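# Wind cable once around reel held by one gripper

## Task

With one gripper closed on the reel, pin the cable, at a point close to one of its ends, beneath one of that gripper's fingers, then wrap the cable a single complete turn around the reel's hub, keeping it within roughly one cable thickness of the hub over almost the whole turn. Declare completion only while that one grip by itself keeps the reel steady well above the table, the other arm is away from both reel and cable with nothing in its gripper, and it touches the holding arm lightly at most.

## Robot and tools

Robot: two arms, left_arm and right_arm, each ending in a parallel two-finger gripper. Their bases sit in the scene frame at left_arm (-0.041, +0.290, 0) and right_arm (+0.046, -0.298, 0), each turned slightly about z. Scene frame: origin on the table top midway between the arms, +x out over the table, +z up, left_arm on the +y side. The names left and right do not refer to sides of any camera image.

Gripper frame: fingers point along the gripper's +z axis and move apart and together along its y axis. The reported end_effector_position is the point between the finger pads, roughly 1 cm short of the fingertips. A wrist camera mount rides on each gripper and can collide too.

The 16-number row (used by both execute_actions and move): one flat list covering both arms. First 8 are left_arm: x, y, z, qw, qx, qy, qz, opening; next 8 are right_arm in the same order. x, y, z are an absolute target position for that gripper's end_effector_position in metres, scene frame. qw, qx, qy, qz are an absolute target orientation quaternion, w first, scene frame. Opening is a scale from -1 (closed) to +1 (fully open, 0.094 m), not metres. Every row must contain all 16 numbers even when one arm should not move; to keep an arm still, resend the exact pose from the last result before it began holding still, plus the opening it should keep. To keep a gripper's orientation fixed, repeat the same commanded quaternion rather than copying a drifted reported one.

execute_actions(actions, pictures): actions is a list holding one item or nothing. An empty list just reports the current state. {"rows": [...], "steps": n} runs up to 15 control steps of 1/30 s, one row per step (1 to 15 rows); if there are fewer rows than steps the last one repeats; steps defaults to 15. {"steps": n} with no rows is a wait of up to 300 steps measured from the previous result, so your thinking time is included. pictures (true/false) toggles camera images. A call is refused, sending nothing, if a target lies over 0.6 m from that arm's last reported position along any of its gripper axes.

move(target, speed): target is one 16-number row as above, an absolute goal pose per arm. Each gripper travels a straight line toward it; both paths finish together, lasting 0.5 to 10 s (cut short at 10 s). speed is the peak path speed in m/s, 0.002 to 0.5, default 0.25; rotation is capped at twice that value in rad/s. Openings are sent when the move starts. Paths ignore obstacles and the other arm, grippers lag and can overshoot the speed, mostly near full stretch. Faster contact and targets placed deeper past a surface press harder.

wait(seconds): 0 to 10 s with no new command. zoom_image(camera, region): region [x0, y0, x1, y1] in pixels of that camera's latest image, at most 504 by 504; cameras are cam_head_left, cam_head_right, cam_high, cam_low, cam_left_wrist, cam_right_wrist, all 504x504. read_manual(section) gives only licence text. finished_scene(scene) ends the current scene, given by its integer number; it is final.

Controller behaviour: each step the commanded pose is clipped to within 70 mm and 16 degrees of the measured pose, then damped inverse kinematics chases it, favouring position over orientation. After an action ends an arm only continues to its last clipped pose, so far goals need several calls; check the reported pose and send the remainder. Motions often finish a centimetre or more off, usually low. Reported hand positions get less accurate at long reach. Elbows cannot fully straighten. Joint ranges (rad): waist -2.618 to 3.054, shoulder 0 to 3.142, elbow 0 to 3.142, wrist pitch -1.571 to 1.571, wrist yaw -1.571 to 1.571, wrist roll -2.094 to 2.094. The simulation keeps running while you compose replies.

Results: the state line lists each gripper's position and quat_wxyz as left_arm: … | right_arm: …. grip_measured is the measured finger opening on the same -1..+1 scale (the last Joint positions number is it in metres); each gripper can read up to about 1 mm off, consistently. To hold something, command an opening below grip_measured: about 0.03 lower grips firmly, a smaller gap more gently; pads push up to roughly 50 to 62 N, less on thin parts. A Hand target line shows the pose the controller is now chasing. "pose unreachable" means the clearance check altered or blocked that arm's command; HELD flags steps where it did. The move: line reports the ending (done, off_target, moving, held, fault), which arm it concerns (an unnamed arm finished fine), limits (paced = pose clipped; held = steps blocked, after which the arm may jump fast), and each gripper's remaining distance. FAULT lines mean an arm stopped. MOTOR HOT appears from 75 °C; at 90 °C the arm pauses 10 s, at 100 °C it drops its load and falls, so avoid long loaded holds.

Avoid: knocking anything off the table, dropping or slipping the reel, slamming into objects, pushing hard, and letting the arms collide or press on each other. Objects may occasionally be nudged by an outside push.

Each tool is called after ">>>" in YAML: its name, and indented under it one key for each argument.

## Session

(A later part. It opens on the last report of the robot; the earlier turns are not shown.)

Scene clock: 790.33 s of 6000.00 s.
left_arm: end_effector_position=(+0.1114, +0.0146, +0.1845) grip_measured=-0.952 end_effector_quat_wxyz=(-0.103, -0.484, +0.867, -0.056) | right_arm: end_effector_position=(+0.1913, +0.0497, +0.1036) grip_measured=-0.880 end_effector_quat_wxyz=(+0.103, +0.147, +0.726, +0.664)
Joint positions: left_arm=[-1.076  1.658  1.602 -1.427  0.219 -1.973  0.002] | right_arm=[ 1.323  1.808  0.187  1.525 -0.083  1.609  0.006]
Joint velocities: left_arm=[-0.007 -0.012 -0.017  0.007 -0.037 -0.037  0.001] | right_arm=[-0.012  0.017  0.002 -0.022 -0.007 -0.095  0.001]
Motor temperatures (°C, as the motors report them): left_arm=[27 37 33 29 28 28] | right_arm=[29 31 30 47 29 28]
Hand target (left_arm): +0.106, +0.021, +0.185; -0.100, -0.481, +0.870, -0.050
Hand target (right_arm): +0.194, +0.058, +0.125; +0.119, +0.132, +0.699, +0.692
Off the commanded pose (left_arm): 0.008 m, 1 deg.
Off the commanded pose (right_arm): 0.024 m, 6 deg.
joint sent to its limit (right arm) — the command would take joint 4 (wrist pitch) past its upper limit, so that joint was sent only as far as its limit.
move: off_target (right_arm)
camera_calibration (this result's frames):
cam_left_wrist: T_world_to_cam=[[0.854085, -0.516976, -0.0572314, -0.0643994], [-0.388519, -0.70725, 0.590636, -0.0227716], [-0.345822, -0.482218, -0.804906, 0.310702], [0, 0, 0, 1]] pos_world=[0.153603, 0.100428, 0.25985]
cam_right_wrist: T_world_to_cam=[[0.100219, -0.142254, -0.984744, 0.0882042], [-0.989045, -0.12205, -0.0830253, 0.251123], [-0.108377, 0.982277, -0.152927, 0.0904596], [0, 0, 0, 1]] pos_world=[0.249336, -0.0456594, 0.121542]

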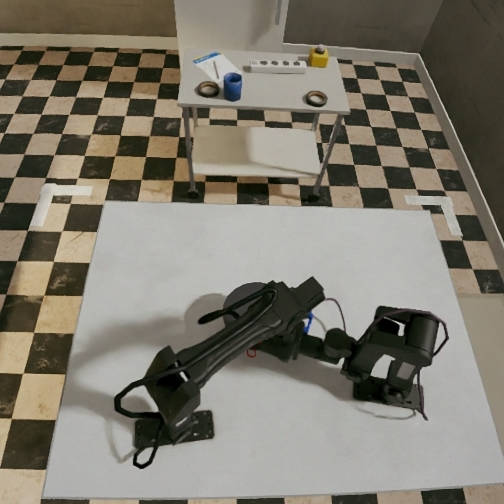

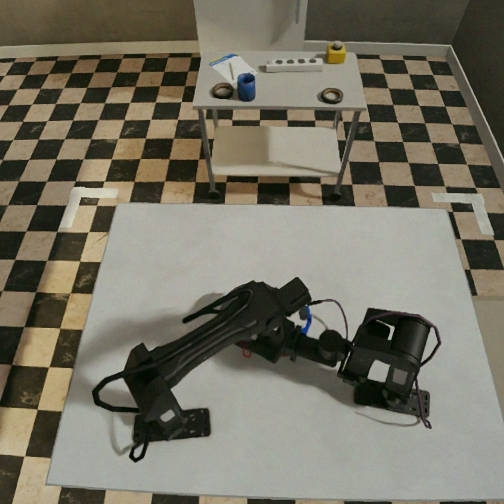

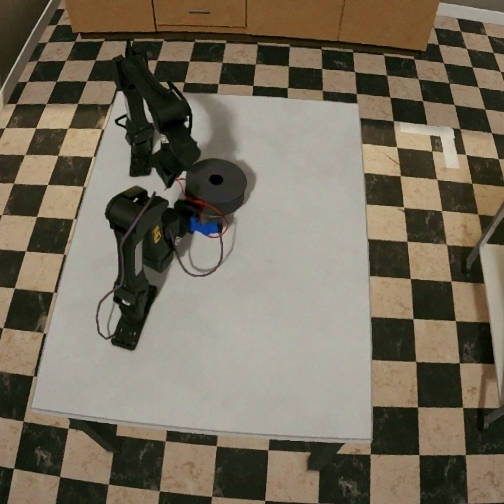

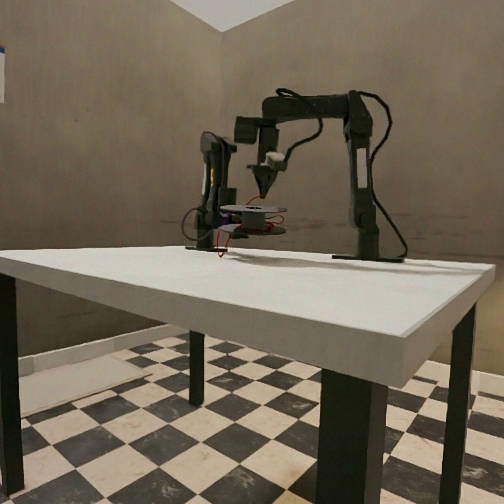

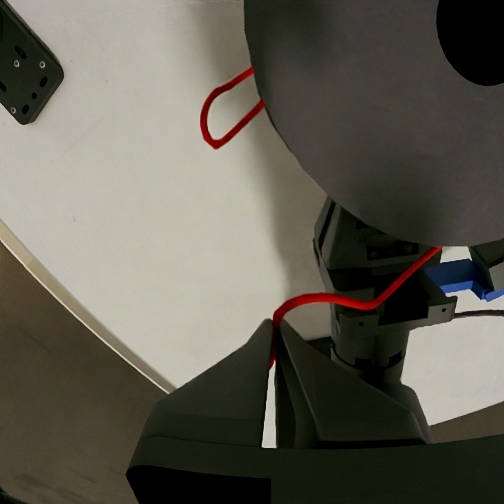

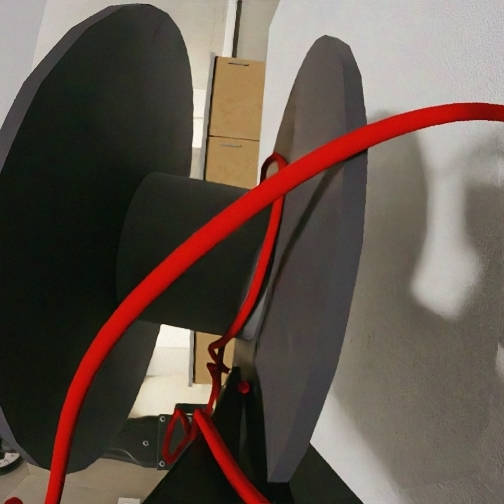

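Passed inside the camera. Now on to +y.

>>> move:
  target: [0.095,0.11,0.15,0,-0.5,0.866,0,-1,0.195,0.06,0.125,0.12,0.13,0.696,0.696,-1]

>>> move:
  target: [0.16,0.25,0.13,0,-0.55,0.835,0,-1,0.195,0.06,0.125,0.12,0.13,0.696,0.696,-1]
  speed: 0.15

>>> move:
  target: [0.22,0.45,0.13,0,-0.2,0.98,0,-1,0.195,0.06,0.125,0.12,0.13,0.696,0.696,-1]
  speed: 0.12

Scene clock: 795.43 s of 6000.00 s.
left_arm: end_effector_position=(+0.0952, +0.1042, +0.1492) grip_measured=-0.952 end_effector_quat_wxyz=(-0.007, -0.497, +0.868, +0.004) | right_arm: end_effector_position=(+0.1913, +0.0497, +0.1035) grip_measured=-0.880 end_effector_quat_wxyz=(+0.103, +0.147, +0.726, +0.664)
Joint positions: left_arm=[-1.064  1.423  1.254 -1.411  0.013 -1.973  0.002] | right_arm=[ 1.323  1.808  0.187  1.524 -0.083  1.609  0.006]
Joint velocities: left_arm=[ 0.017  0.012 -0.012 -0.007 -0.022 -0.051 -0.001] | right_arm=[-0.017  0.002  0.007  0.037 -0.007  0.007  0.001]
Motor temperatures (°C, as the motors report them): left_arm=[27 37 33 29 28 28] | right_arm=[29 31 30 47 29 28]
Hand target (left_arm): +0.097, +0.110, +0.150; +0.000, -0.501, +0.866, -0.000
Hand target (right_arm): +0.194, +0.058, +0.125; +0.119, +0.132, +0.699, +0.692
Off the commanded pose (left_arm): 0.006 m, 1 deg.
Off the commanded pose (right_arm): 0.024 m, 6 deg.
joint sent to its limit (right arm) — the command would take joint 4 (wrist pitch) past its upper limit, so that joint was sent only as far as its limit.
move: off_target (right_arm)
camera_calibration (this result's frames):
cam_left_wrist: T_world_to_cam=[[0.871067, -0.486989, -0.0639156, -0.0100221], [-0.426451, -0.81443, 0.393503, 0.0992986], [-0.243686, -0.31551, -0.917099, 0.309561], [0, 0, 0, 1]] pos_world=[0.126512, 0.173661, 0.244183]
cam_right_wrist: T_world_to_cam=[[0.10006, -0.142594, -0.984711, 0.0881546], [-0.989059, -0.122079, -0.0828234, 0.251093], [-0.108402, 0.982224, -0.153249, 0.0904937], [0, 0, 0, 1]] pos_world=[0.249335, -0.0456616, 0.121471]

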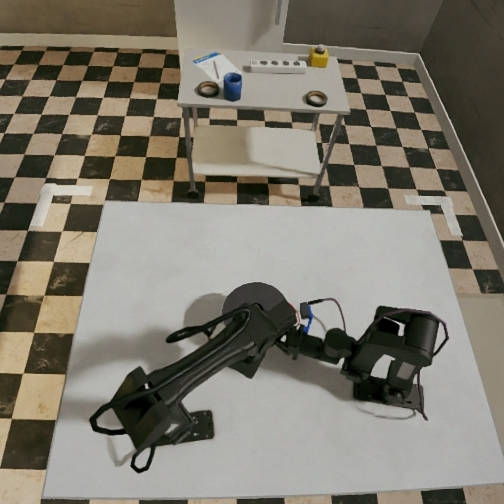

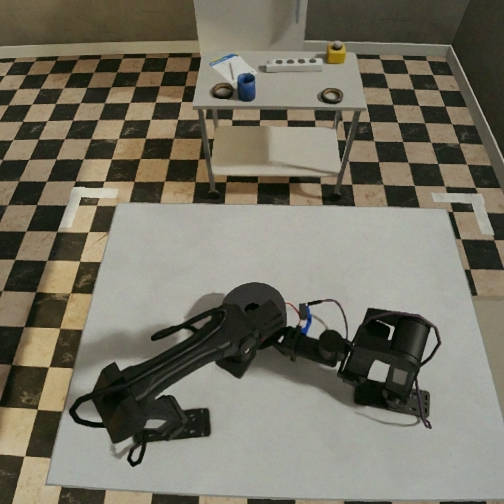

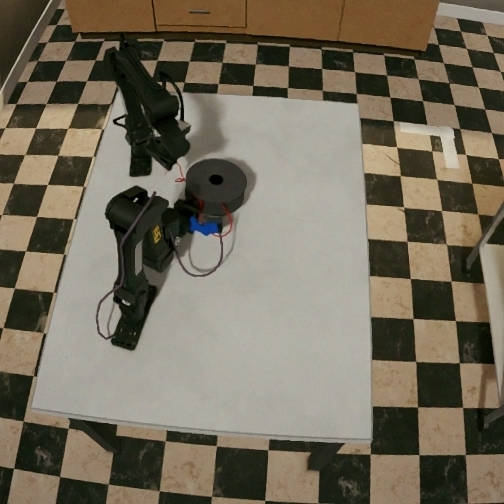

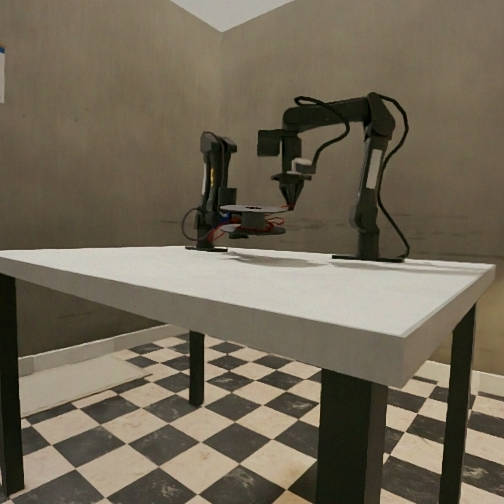

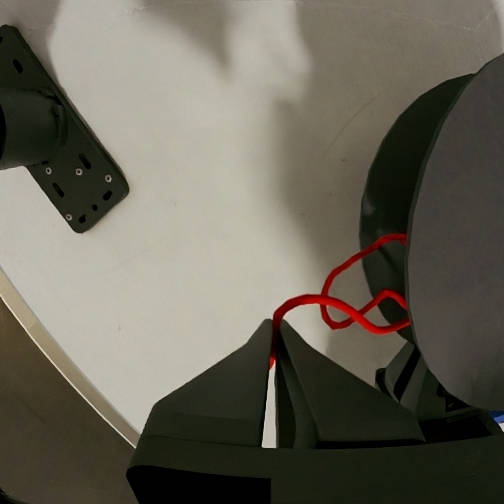

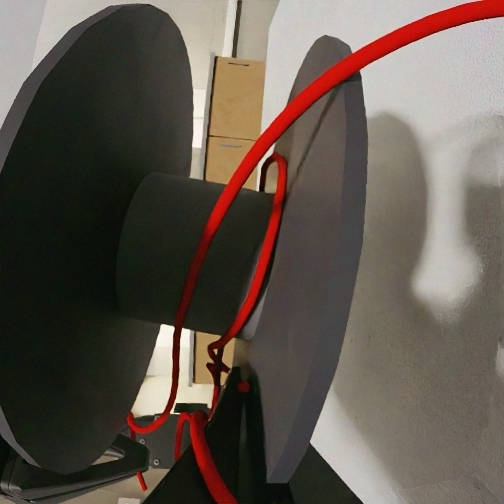

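Scene clock: 797.10 s of 6000.00 s.
left_arm: end_effector_position=(+0.1652, +0.2467, +0.1325) grip_measured=-0.952 end_effector_quat_wxyz=(-0.000, -0.549, +0.836, -0.003) | right_arm: end_effector_position=(+0.1913, +0.0497, +0.1036) grip_measured=-0.880 end_effector_quat_wxyz=(+0.103, +0.147, +0.726, +0.664)
Joint positions: left_arm=[-0.338  1.331  1.114 -1.349  0.005 -1.37   0.002] | right_arm=[ 1.323  1.808  0.187  1.525 -0.083  1.609  0.006]
Joint velocities: left_arm=[ 0.002  0.012 -0.012  0.007  0.022  0.022  0.   ] | right_arm=[-0.007 -0.012 -0.012 -0.007  0.066  0.037  0.   ]
Motor temperatures (°C, as the motors report them): left_arm=[27 37 33 29 28 28] | right_arm=[29 31 30 47 29 28]
Hand target (left_arm): +0.164, +0.249, +0.130; +0.001, -0.550, +0.835, -0.004
Hand target (right_arm): +0.194, +0.058, +0.125; +0.119, +0.132, +0.699, +0.692
Off the commanded pose (left_arm): 0.007 m, 0 deg.
Off the commanded pose (right_arm): 0.024 m, 6 deg.
joint sent to its limit (right arm) — the command would take joint 4 (wrist pitch) past its upper limit, so that joint was sent only as far as its limit.
move: off_target (right_arm)
camera_calibration (this result's frames):
cam_left_wrist: T_world_to_cam=[[0.92523, -0.376825, -0.0441888, -0.0414425], [-0.331205, -0.858998, 0.390417, 0.247445], [-0.185077, -0.34659, -0.919577, 0.35454], [0, 0, 0, 1]] pos_world=[0.185916, 0.319818, 0.227588]
cam_right_wrist: T_world_to_cam=[[0.100219, -0.142254, -0.984744, 0.0882042], [-0.989045, -0.12205, -0.0830253, 0.251123], [-0.108377, 0.982277, -0.152927, 0.0904596], [0, 0, 0, 1]] pos_world=[0.249336, -0.0456594, 0.121542]

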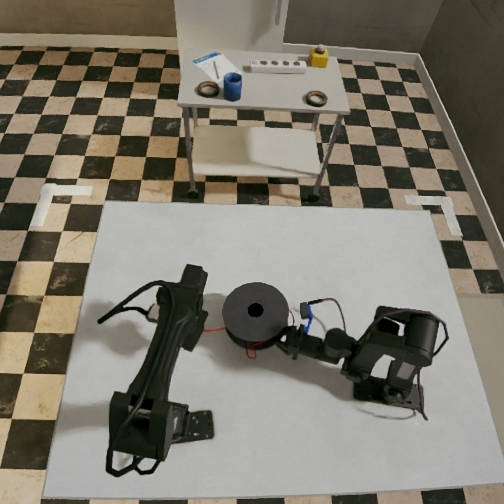

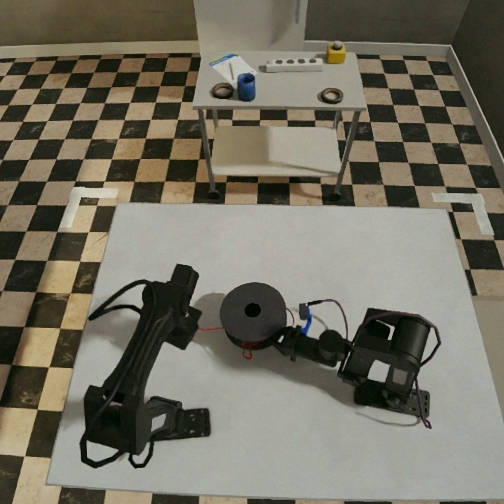

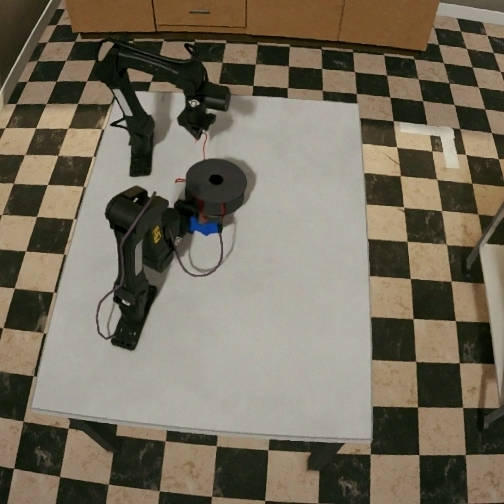

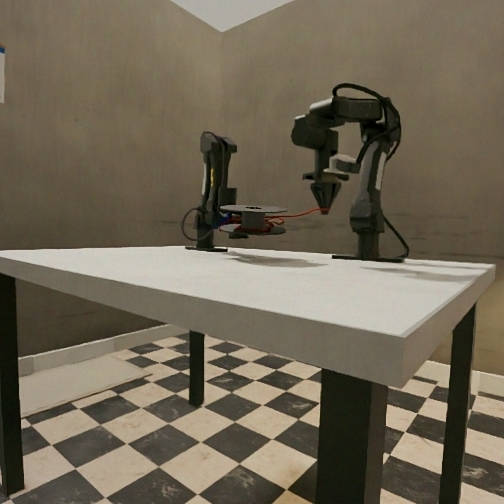

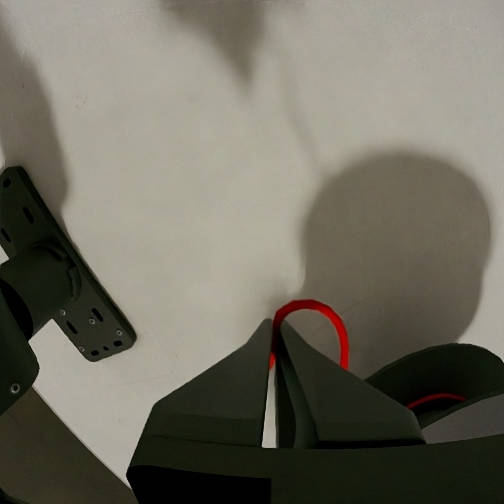

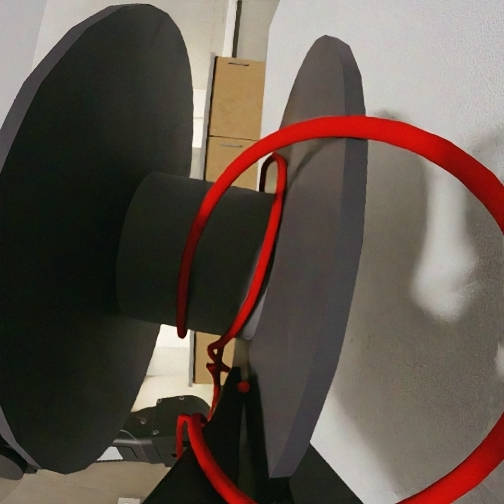

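Scene clock: 800.77 s of 6000.00 s.
left_arm: end_effector_position=(+0.2177, +0.4427, +0.1236) grip_measured=-0.952 end_effector_quat_wxyz=(-0.009, -0.200, +0.980, -0.007) | right_arm: end_effector_position=(+0.1914, +0.0497, +0.1036) grip_measured=-0.880 end_effector_quat_wxyz=(+0.103, +0.147, +0.726, +0.664)
Joint positions: left_arm=[ 0.405  1.698  1.425 -1.319  0.007  0.132  0.002] | right_arm=[ 1.323  1.808  0.187  1.525 -0.083  1.609  0.006]
Joint velocities: left_arm=[-0.012  0.002  0.022 -0.007  0.022 -0.007  0.   ] | right_arm=[-0.002  0.007 -0.002 -0.051 -0.051  0.007  0.   ]
Motor temperatures (°C, as the motors report them): left_arm=[27 36 33 29 28 28] | right_arm=[29 31 30 48 29 28]
Hand target (left_arm): +0.225, +0.450, +0.129; +0.004, -0.200, +0.980, -0.001
Hand target (right_arm): +0.194, +0.058, +0.125; +0.119, +0.132, +0.699, +0.692
Off the commanded pose (left_arm): 0.010 m, 1 deg.
Off the commanded pose (right_arm): 0.024 m, 6 deg.
joint sent to its limit (right arm) — the command would take joint 4 (wrist pitch) past its upper limit, so that joint was sent only as far as its limit.
move: off_target (right_arm)
camera_calibration (this result's frames):
cam_left_wrist: T_world_to_cam=[[0.410951, -0.910768, -0.0402453, 0.331363], [-0.826261, -0.390749, 0.405719, 0.335253], [-0.385241, -0.133477, -0.913112, 0.372494], [0, 0, 0, 1]] pos_world=[0.284333, 0.482515, 0.217446]
cam_right_wrist: T_world_to_cam=[[0.100197, -0.142307, -0.984738, 0.0882], [-0.989089, -0.121676, -0.0830563, 0.251176], [-0.107999, 0.982315, -0.152946, 0.0904173], [0, 0, 0, 1]] pos_world=[0.249363, -0.0457048, 0.121545]

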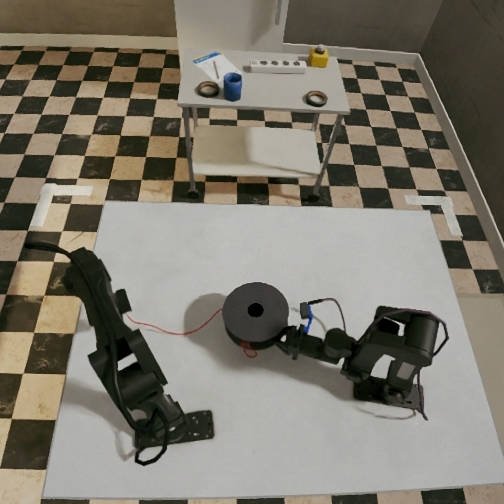

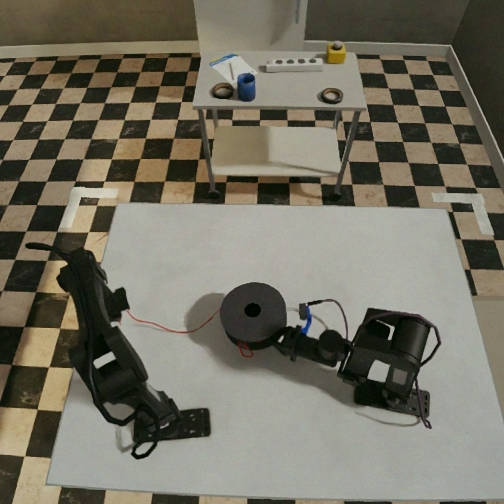

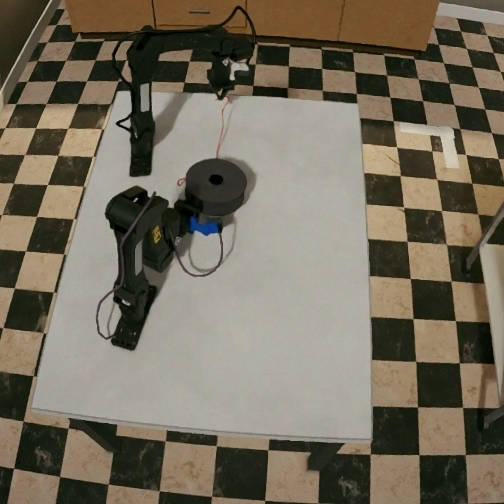

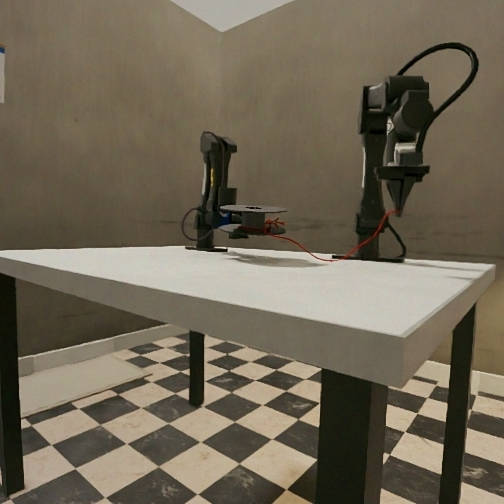

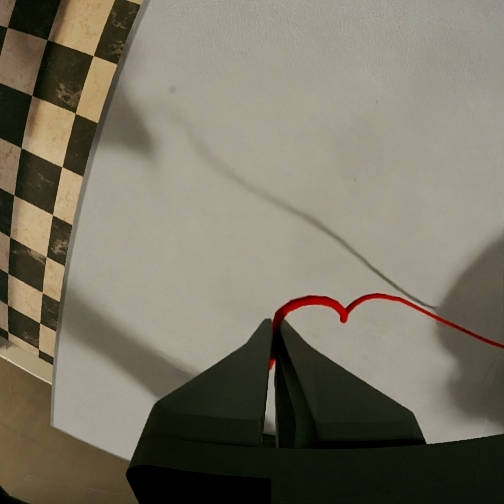

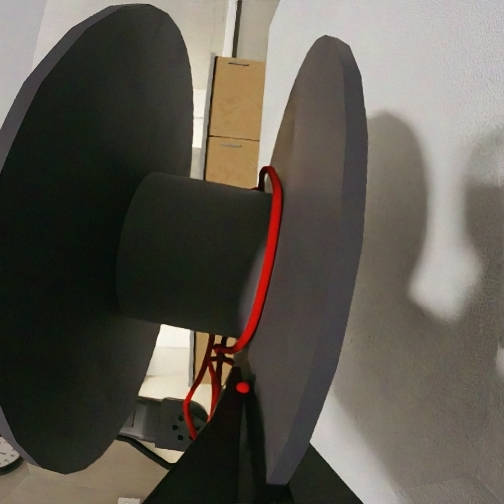

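>>> move:
  target: [0.30,0.40,0.17,0,-0.3,0.954,0,-1,0.37,-0.13,0.17,0.28,0.32,0.65,0.63,-1]
  speed: 0.08

Scene clock: 806.33 s of 6000.00 s.
left_arm: end_effector_position=(+0.2949, +0.3985, +0.1645) grip_measured=-0.952 end_effector_quat_wxyz=(-0.005, -0.300, +0.954, -0.004) | right_arm: end_effector_position=(+0.3610, -0.1330, +0.1407) grip_measured=-0.880 end_effector_quat_wxyz=(+0.258, +0.346, +0.671, +0.602)
Joint positions: left_arm=[ 0.184  1.907  1.847 -1.52   0.007 -0.296  0.002] | right_arm=[ 0.471  1.351  0.197  1.    -0.403  1.581  0.006]
Joint velocities: left_arm=[ 0.012 -0.012  0.002  0.007 -0.051  0.007  0.001] | right_arm=[-0.012 -0.002 -0.007  0.037 -0.095  0.081 -0.001]
Motor temperatures (°C, as the motors report them): left_arm=[27 36 33 29 28 28] | right_arm=[29 31 30 47 29 28]
Hand target (left_arm): +0.299, +0.398, +0.169; -0.001, -0.300, +0.954, +0.000
Hand target (right_arm): +0.368, -0.132, +0.169; +0.288, +0.314, +0.656, +0.623
Off the commanded pose (left_arm): 0.008 m, 1 deg.
Off the commanded pose (right_arm): 0.031 m, 6 deg.
move: off_target (right_arm)
camera_calibration (this result's frames):
cam_left_wrist: T_world_to_cam=[[0.589279, -0.806614, -0.0460813, 0.167886], [-0.72994, -0.555978, 0.397589, 0.403988], [-0.346321, -0.200654, -0.916406, 0.44945], [0, 0, 0, 1]] pos_world=[0.351609, 0.450212, 0.258994]
cam_right_wrist: T_world_to_cam=[[-0.0355848, -0.182669, -0.98253, 0.125071], [-0.917698, 0.395234, -0.0402441, 0.436748], [0.395681, 0.900234, -0.181699, 0.105157], [0, 0, 0, 1]] pos_world=[0.363644, -0.244437, 0.15957]

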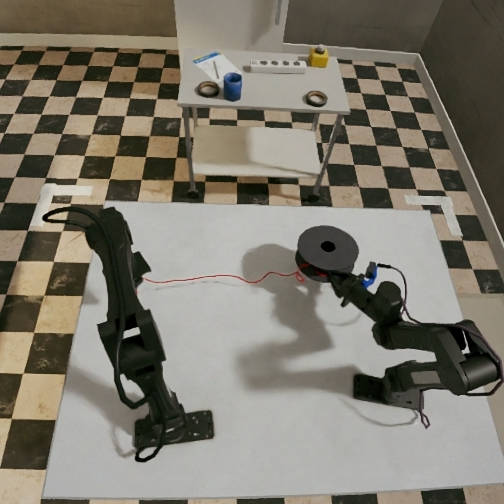

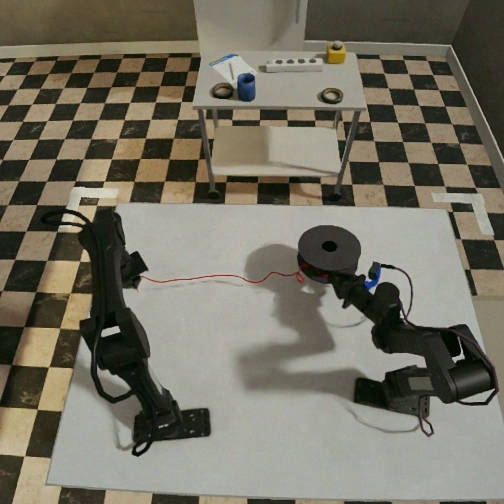

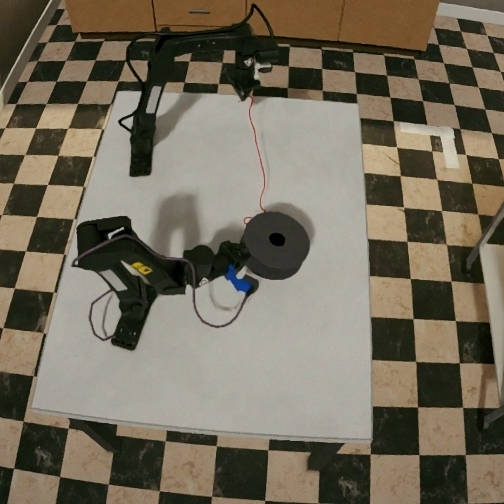

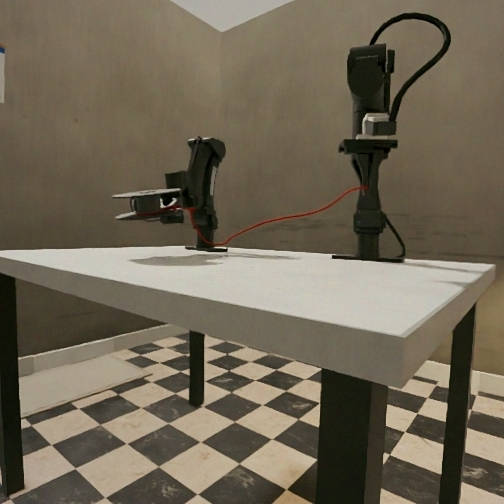

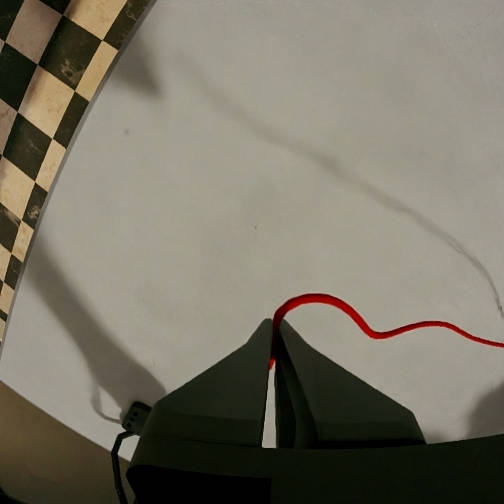

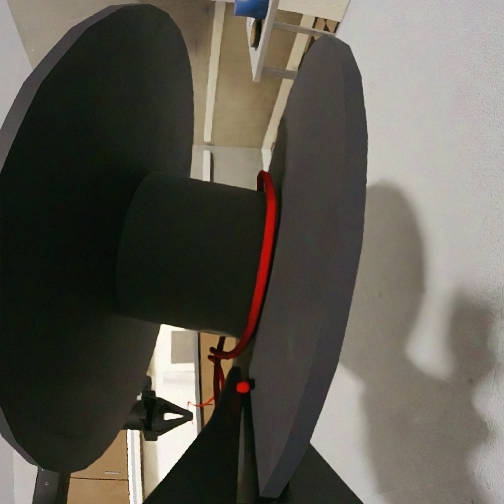

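>>> move:
  target: [0.27,0.54,0.16,0,-0.1,0.995,0,-1,0.37,-0.17,0.17,0.28,0.32,0.65,0.63,-1]
  speed: 0.07

>>> zoom_image:
  camera: "cam_head_left"
  region: [270,200,400,320]

Scene clock: 825.20 s of 6000.00 s.
left_arm: end_effector_position=(+0.2720, +0.5348, +0.1541) grip_measured=-0.952 end_effector_quat_wxyz=(-0.002, -0.099, +0.995, -0.006) | right_arm: end_effector_position=(+0.3655, -0.1678, +0.1437) grip_measured=-0.880 end_effector_quat_wxyz=(+0.245, +0.354, +0.664, +0.611)
Joint positions: left_arm=[ 0.535  2.103  2.088 -1.566  0.007  0.466  0.002] | right_arm=[ 0.273  1.328  0.197  0.967 -0.609  1.586  0.006]
Joint velocities: left_arm=[-0.002  0.002  0.012  0.007 -0.037  0.11   0.   ] | right_arm=[ 0.002 -0.002 -0.002 -0.022 -0.022  0.051 -0.001]
Motor temperatures (°C, as the motors report them): left_arm=[27 36 33 29 28 28] | right_arm=[29 31 31 47 29 28]
Hand target (left_arm): +0.273, +0.541, +0.159; +0.003, -0.100, +0.995, +0.001
Hand target (right_arm): +0.369, -0.170, +0.169; +0.282, +0.320, +0.652, +0.627
Off the commanded pose (left_arm): 0.008 m, 1 deg.
Off the commanded pose (right_arm): 0.027 m, 6 deg.
joint sent to its limit (left arm) — the command would take joint 4 (wrist pitch) past its lower limit, so that joint was sent only as far as its limit.
After step 270, 6.50 s passed at rest.
move: off_target (right_arm)
camera_calibration (this result's frames):
cam_left_wrist: T_world_to_cam=[[0.21882, -0.974988, -0.0389491, 0.480507], [-0.894014, -0.216321, 0.392358, 0.330887], [-0.39097, -0.0510348, -0.918987, 0.391882], [0, 0, 0, 1]] pos_world=[0.343887, 0.560066, 0.249024]
cam_right_wrist: T_world_to_cam=[[-0.0522887, -0.149678, -0.987351, 0.13415], [-0.920049, 0.391657, -0.0106491, 0.450704], [0.388297, 0.907855, -0.158191, 0.135845], [0, 0, 0, 1]] pos_world=[0.368937, -0.27977, 0.158742]

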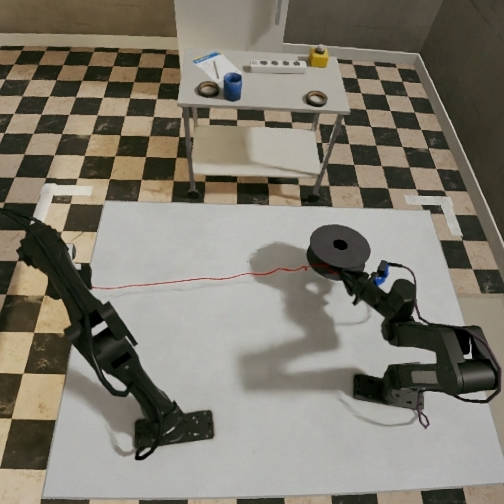

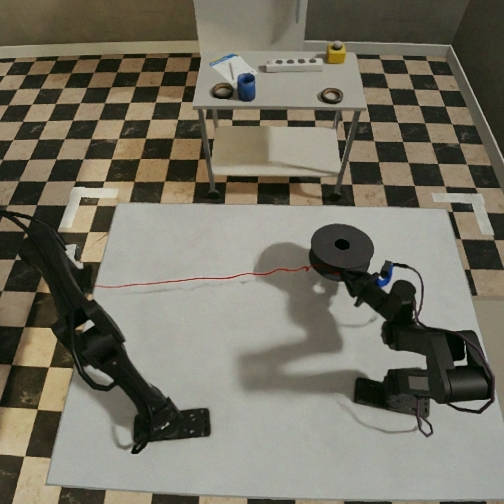

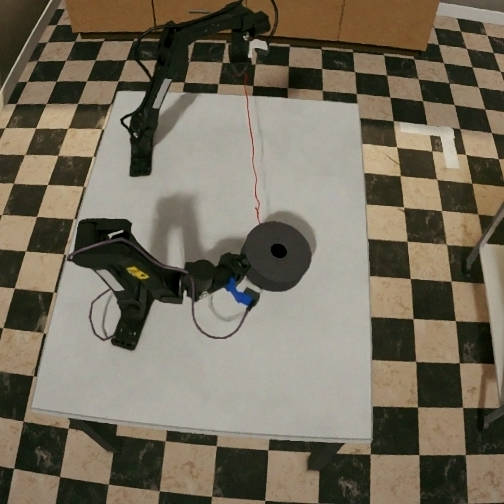

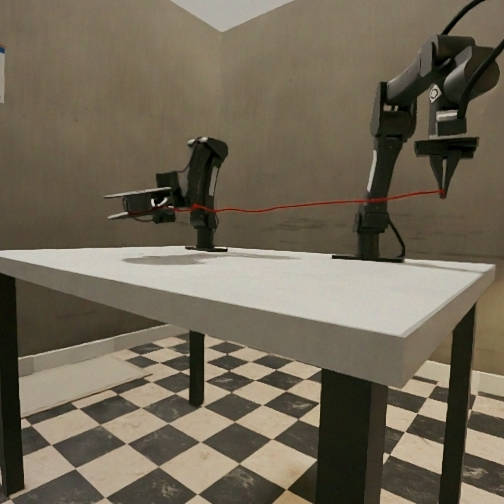

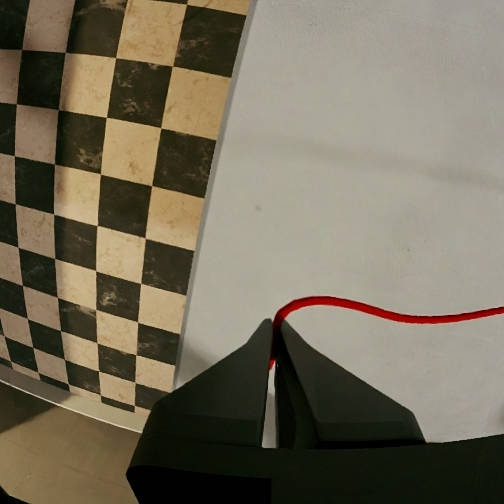

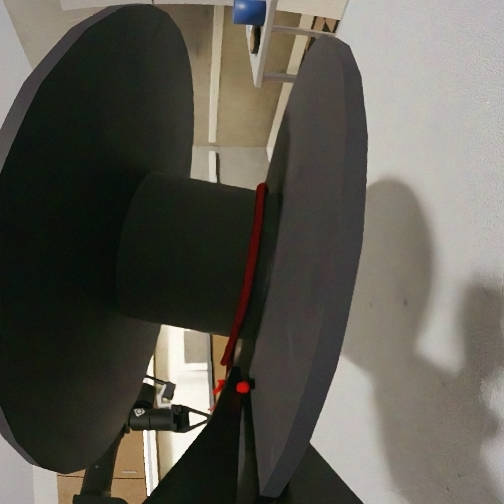

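Region (270, 200, 400, 320) of cam_head_left's 504x504 image, scaled by 3.877, with more detail than that image has; it fills the top 465 rows of this view, and the rest is white.

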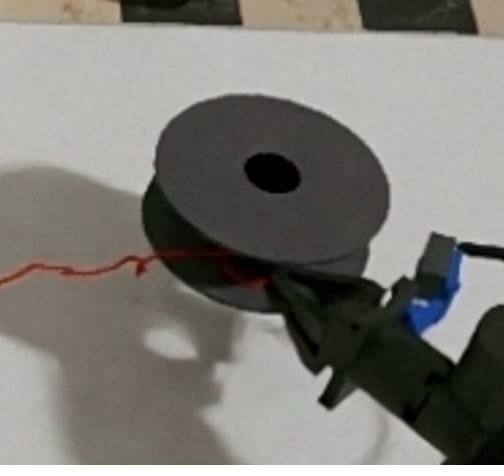

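>>> move:
  target: [0.27,0.52,0.12,0,-0.1,0.995,0,-1,0.35,-0.10,0.32,-0.18,0.37,0.82,0.40,-1]
  speed: 0.12

>>> move:
  target: [0.30,0.44,0.05,0,-0.2,0.98,0,-1,0.33,-0.05,0.45,-0.335,0.461,0.801,0.184,-1]
  speed: 0.1

Scene clock: 834.27 s of 6000.00 s.
left_arm: end_effector_position=(+0.2681, +0.5224, +0.1128) grip_measured=-0.952 end_effector_quat_wxyz=(-0.012, -0.102, +0.995, -0.010) | right_arm: end_effector_position=(+0.3494, -0.1079, +0.3038) grip_measured=-0.880 end_effector_quat_wxyz=(-0.178, +0.389, +0.818, +0.385)
Joint positions: left_arm=[ 0.515  2.052  1.845 -1.395  0.006  0.441  0.002] | right_arm=[ 0.361  1.736  1.937 -1.558 -0.856  1.157  0.006]
Joint velocities: left_arm=[-0.002 -0.002 -0.007 -0.037 -0.037  0.037 -0.   ] | right_arm=[-0.012  0.012 -0.012 -0.095  0.066 -0.022 -0.   ]
Motor temperatures (°C, as the motors report them): left_arm=[27 37 33 29 28 28] | right_arm=[29 31 31 46 29 28]
Hand target (left_arm): +0.270, +0.520, +0.120; -0.000, -0.100, +0.995, -0.000
Hand target (right_arm): +0.348, -0.100, +0.317; -0.179, +0.366, +0.818, +0.407
Off the commanded pose (left_arm): 0.008 m, 2 deg.
Off the commanded pose (right_arm): 0.018 m, 3 deg.
joint sent to its limit (right arm) — the command would take joint 4 (wrist pitch) past its lower limit, so that joint was sent only as far as its limit.
move: off_target (right_arm)
camera_calibration (this result's frames):
cam_left_wrist: T_world_to_cam=[[0.223371, -0.974199, -0.0322648, 0.465264], [-0.885883, -0.216706, 0.410182, 0.336991], [-0.406591, -0.0630399, -0.911433, 0.361432], [0, 0, 0, 1]] pos_world=[0.341563, 0.549073, 0.206205]
cam_right_wrist: T_world_to_cam=[[-0.640098, -0.491214, -0.590748, 0.348461], [-0.689753, 0.0287428, 0.723474, 0.0714903], [-0.338401, 0.870564, -0.357215, 0.42334], [0, 0, 0, 1]] pos_world=[0.415618, -0.19943, 0.305354]

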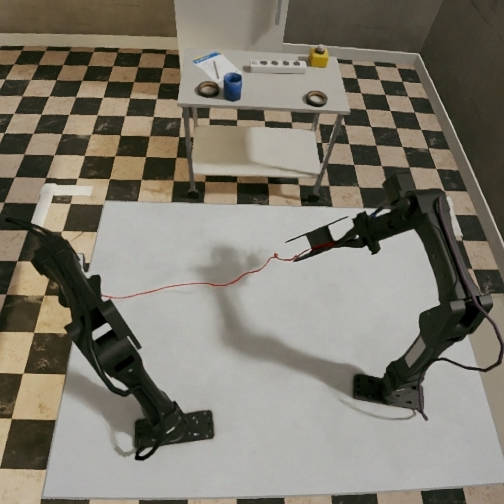

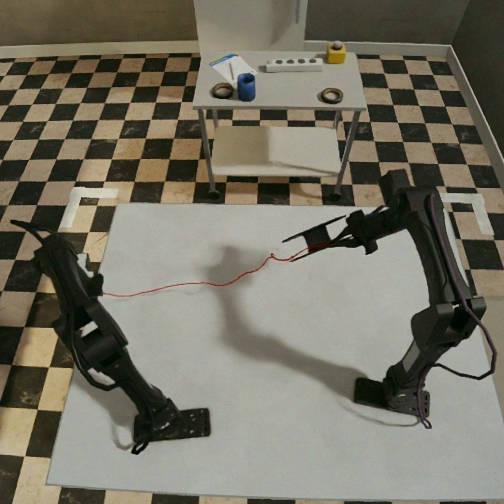

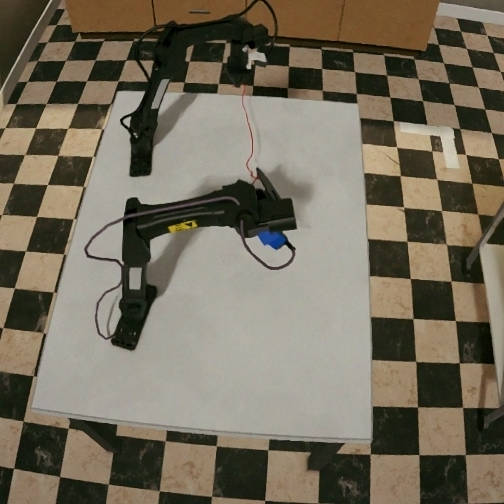

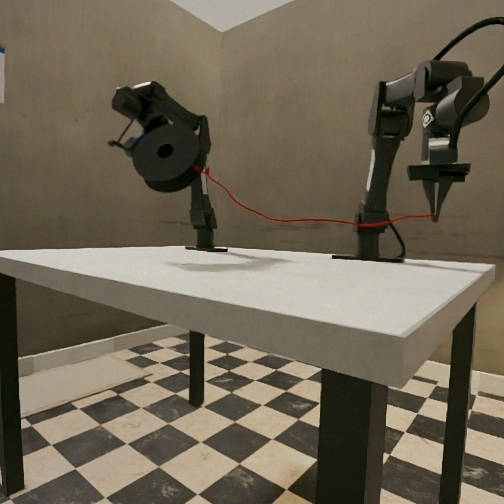

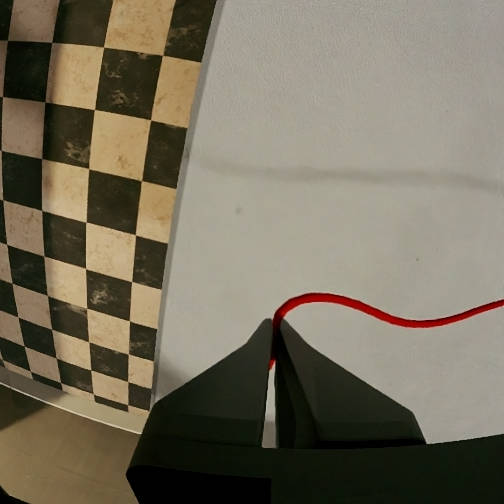

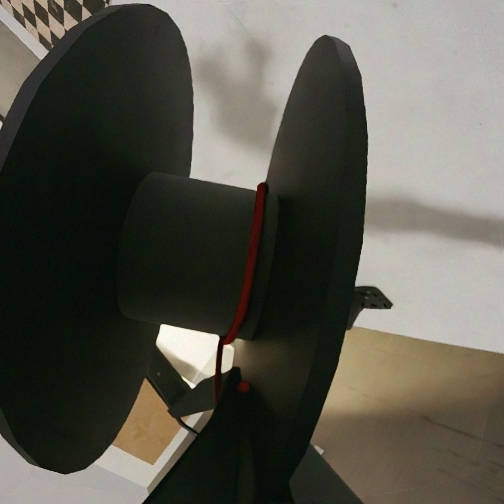

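Scene clock: 837.87 s of 6000.00 s.
left_arm: end_effector_position=(+0.2968, +0.4404, +0.0433) grip_measured=-0.952 end_effector_quat_wxyz=(-0.015, -0.201, +0.979, -0.006) | right_arm: end_effector_position=(+0.3310, -0.0523, +0.4426) grip_measured=-0.880 end_effector_quat_wxyz=(-0.271, +0.523, +0.671, +0.450)
Joint positions: left_arm=[ 0.289  2.017  1.516 -1.102  0.006  0.015  0.002] | right_arm=[ 0.504  1.811  2.495 -1.557 -0.946  2.006  0.006]
Joint velocities: left_arm=[-0.007 -0.017 -0.002 -0.037 -0.066 -0.007  0.   ] | right_arm=[-0.032 -0.007  0.002 -0.007 -0.022 -0.066  0.   ]
Motor temperatures (°C, as the motors report them): left_arm=[27 37 33 29 28 28] | right_arm=[29 32 31 45 29 28]
Hand target (left_arm): +0.298, +0.439, +0.050; -0.002, -0.200, +0.980, -0.000
Hand target (right_arm): +0.327, -0.051, +0.450; -0.285, +0.510, +0.670, +0.459
Off the commanded pose (left_arm): 0.007 m, 2 deg.
Off the commanded pose (right_arm): 0.008 m, 36 deg; orientation clipped at the last step of the last action.
joint sent to its limit (right arm) — the command would take joint 4 (wrist pitch) past its lower limit, so that joint was sent only as far as its limit.
move: off_target (right_arm); limits=paced
camera_calibration (this result's frames):
cam_left_wrist: T_world_to_cam=[[0.411745, -0.910222, -0.0442978, 0.2932], [-0.820648, -0.391485, 0.416265, 0.430516], [-0.396235, -0.135042, -0.908164, 0.333019], [0, 0, 0, 1]] pos_world=[0.364532, 0.480389, 0.136215]
cam_right_wrist: T_world_to_cam=[[-0.871627, -0.137479, -0.470495, 0.487894], [-0.474748, -0.00209363, 0.880119, -0.185332], [-0.121983, 0.990502, -0.0634431, 0.222914], [0, 0, 0, 1]] pos_world=[0.364467, -0.15411, 0.406808]

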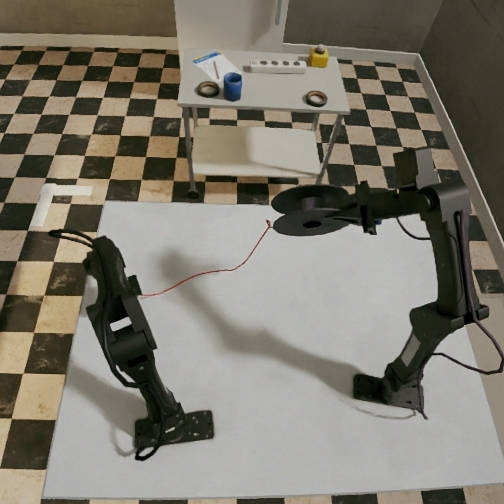

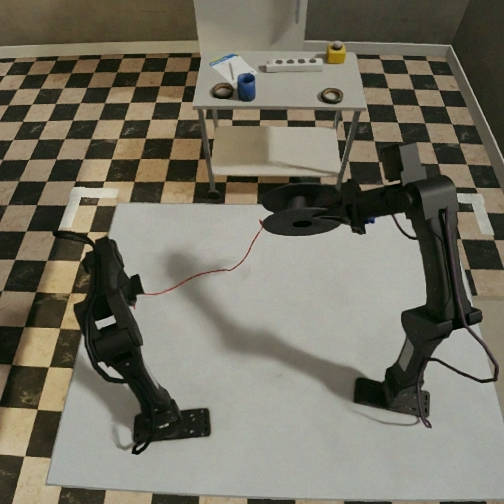

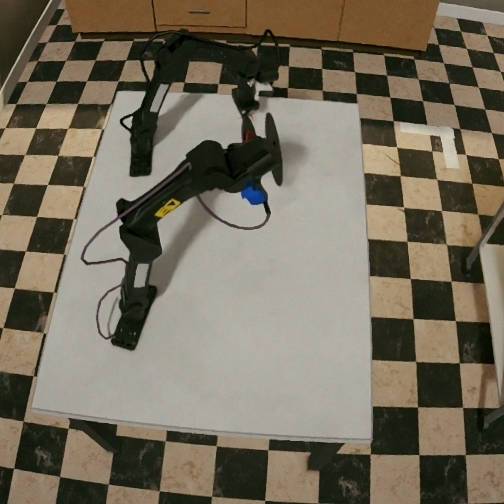

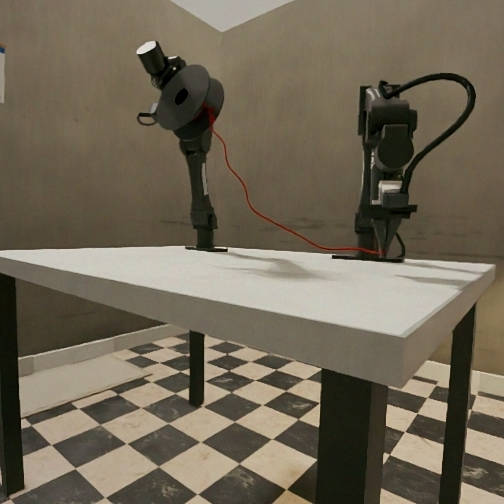

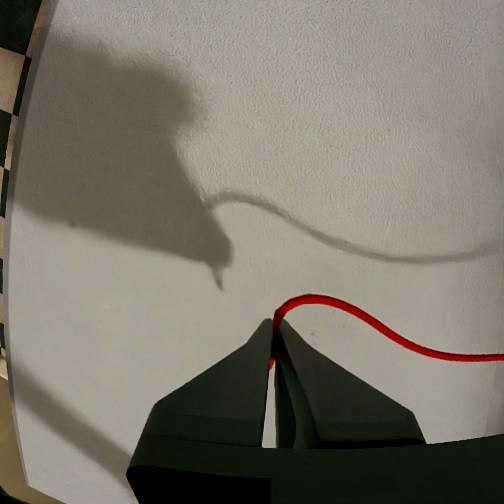

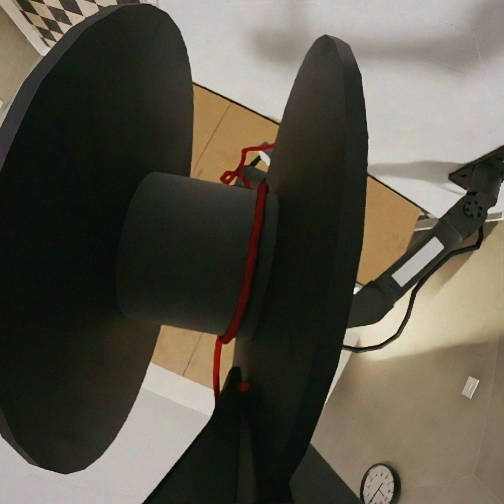

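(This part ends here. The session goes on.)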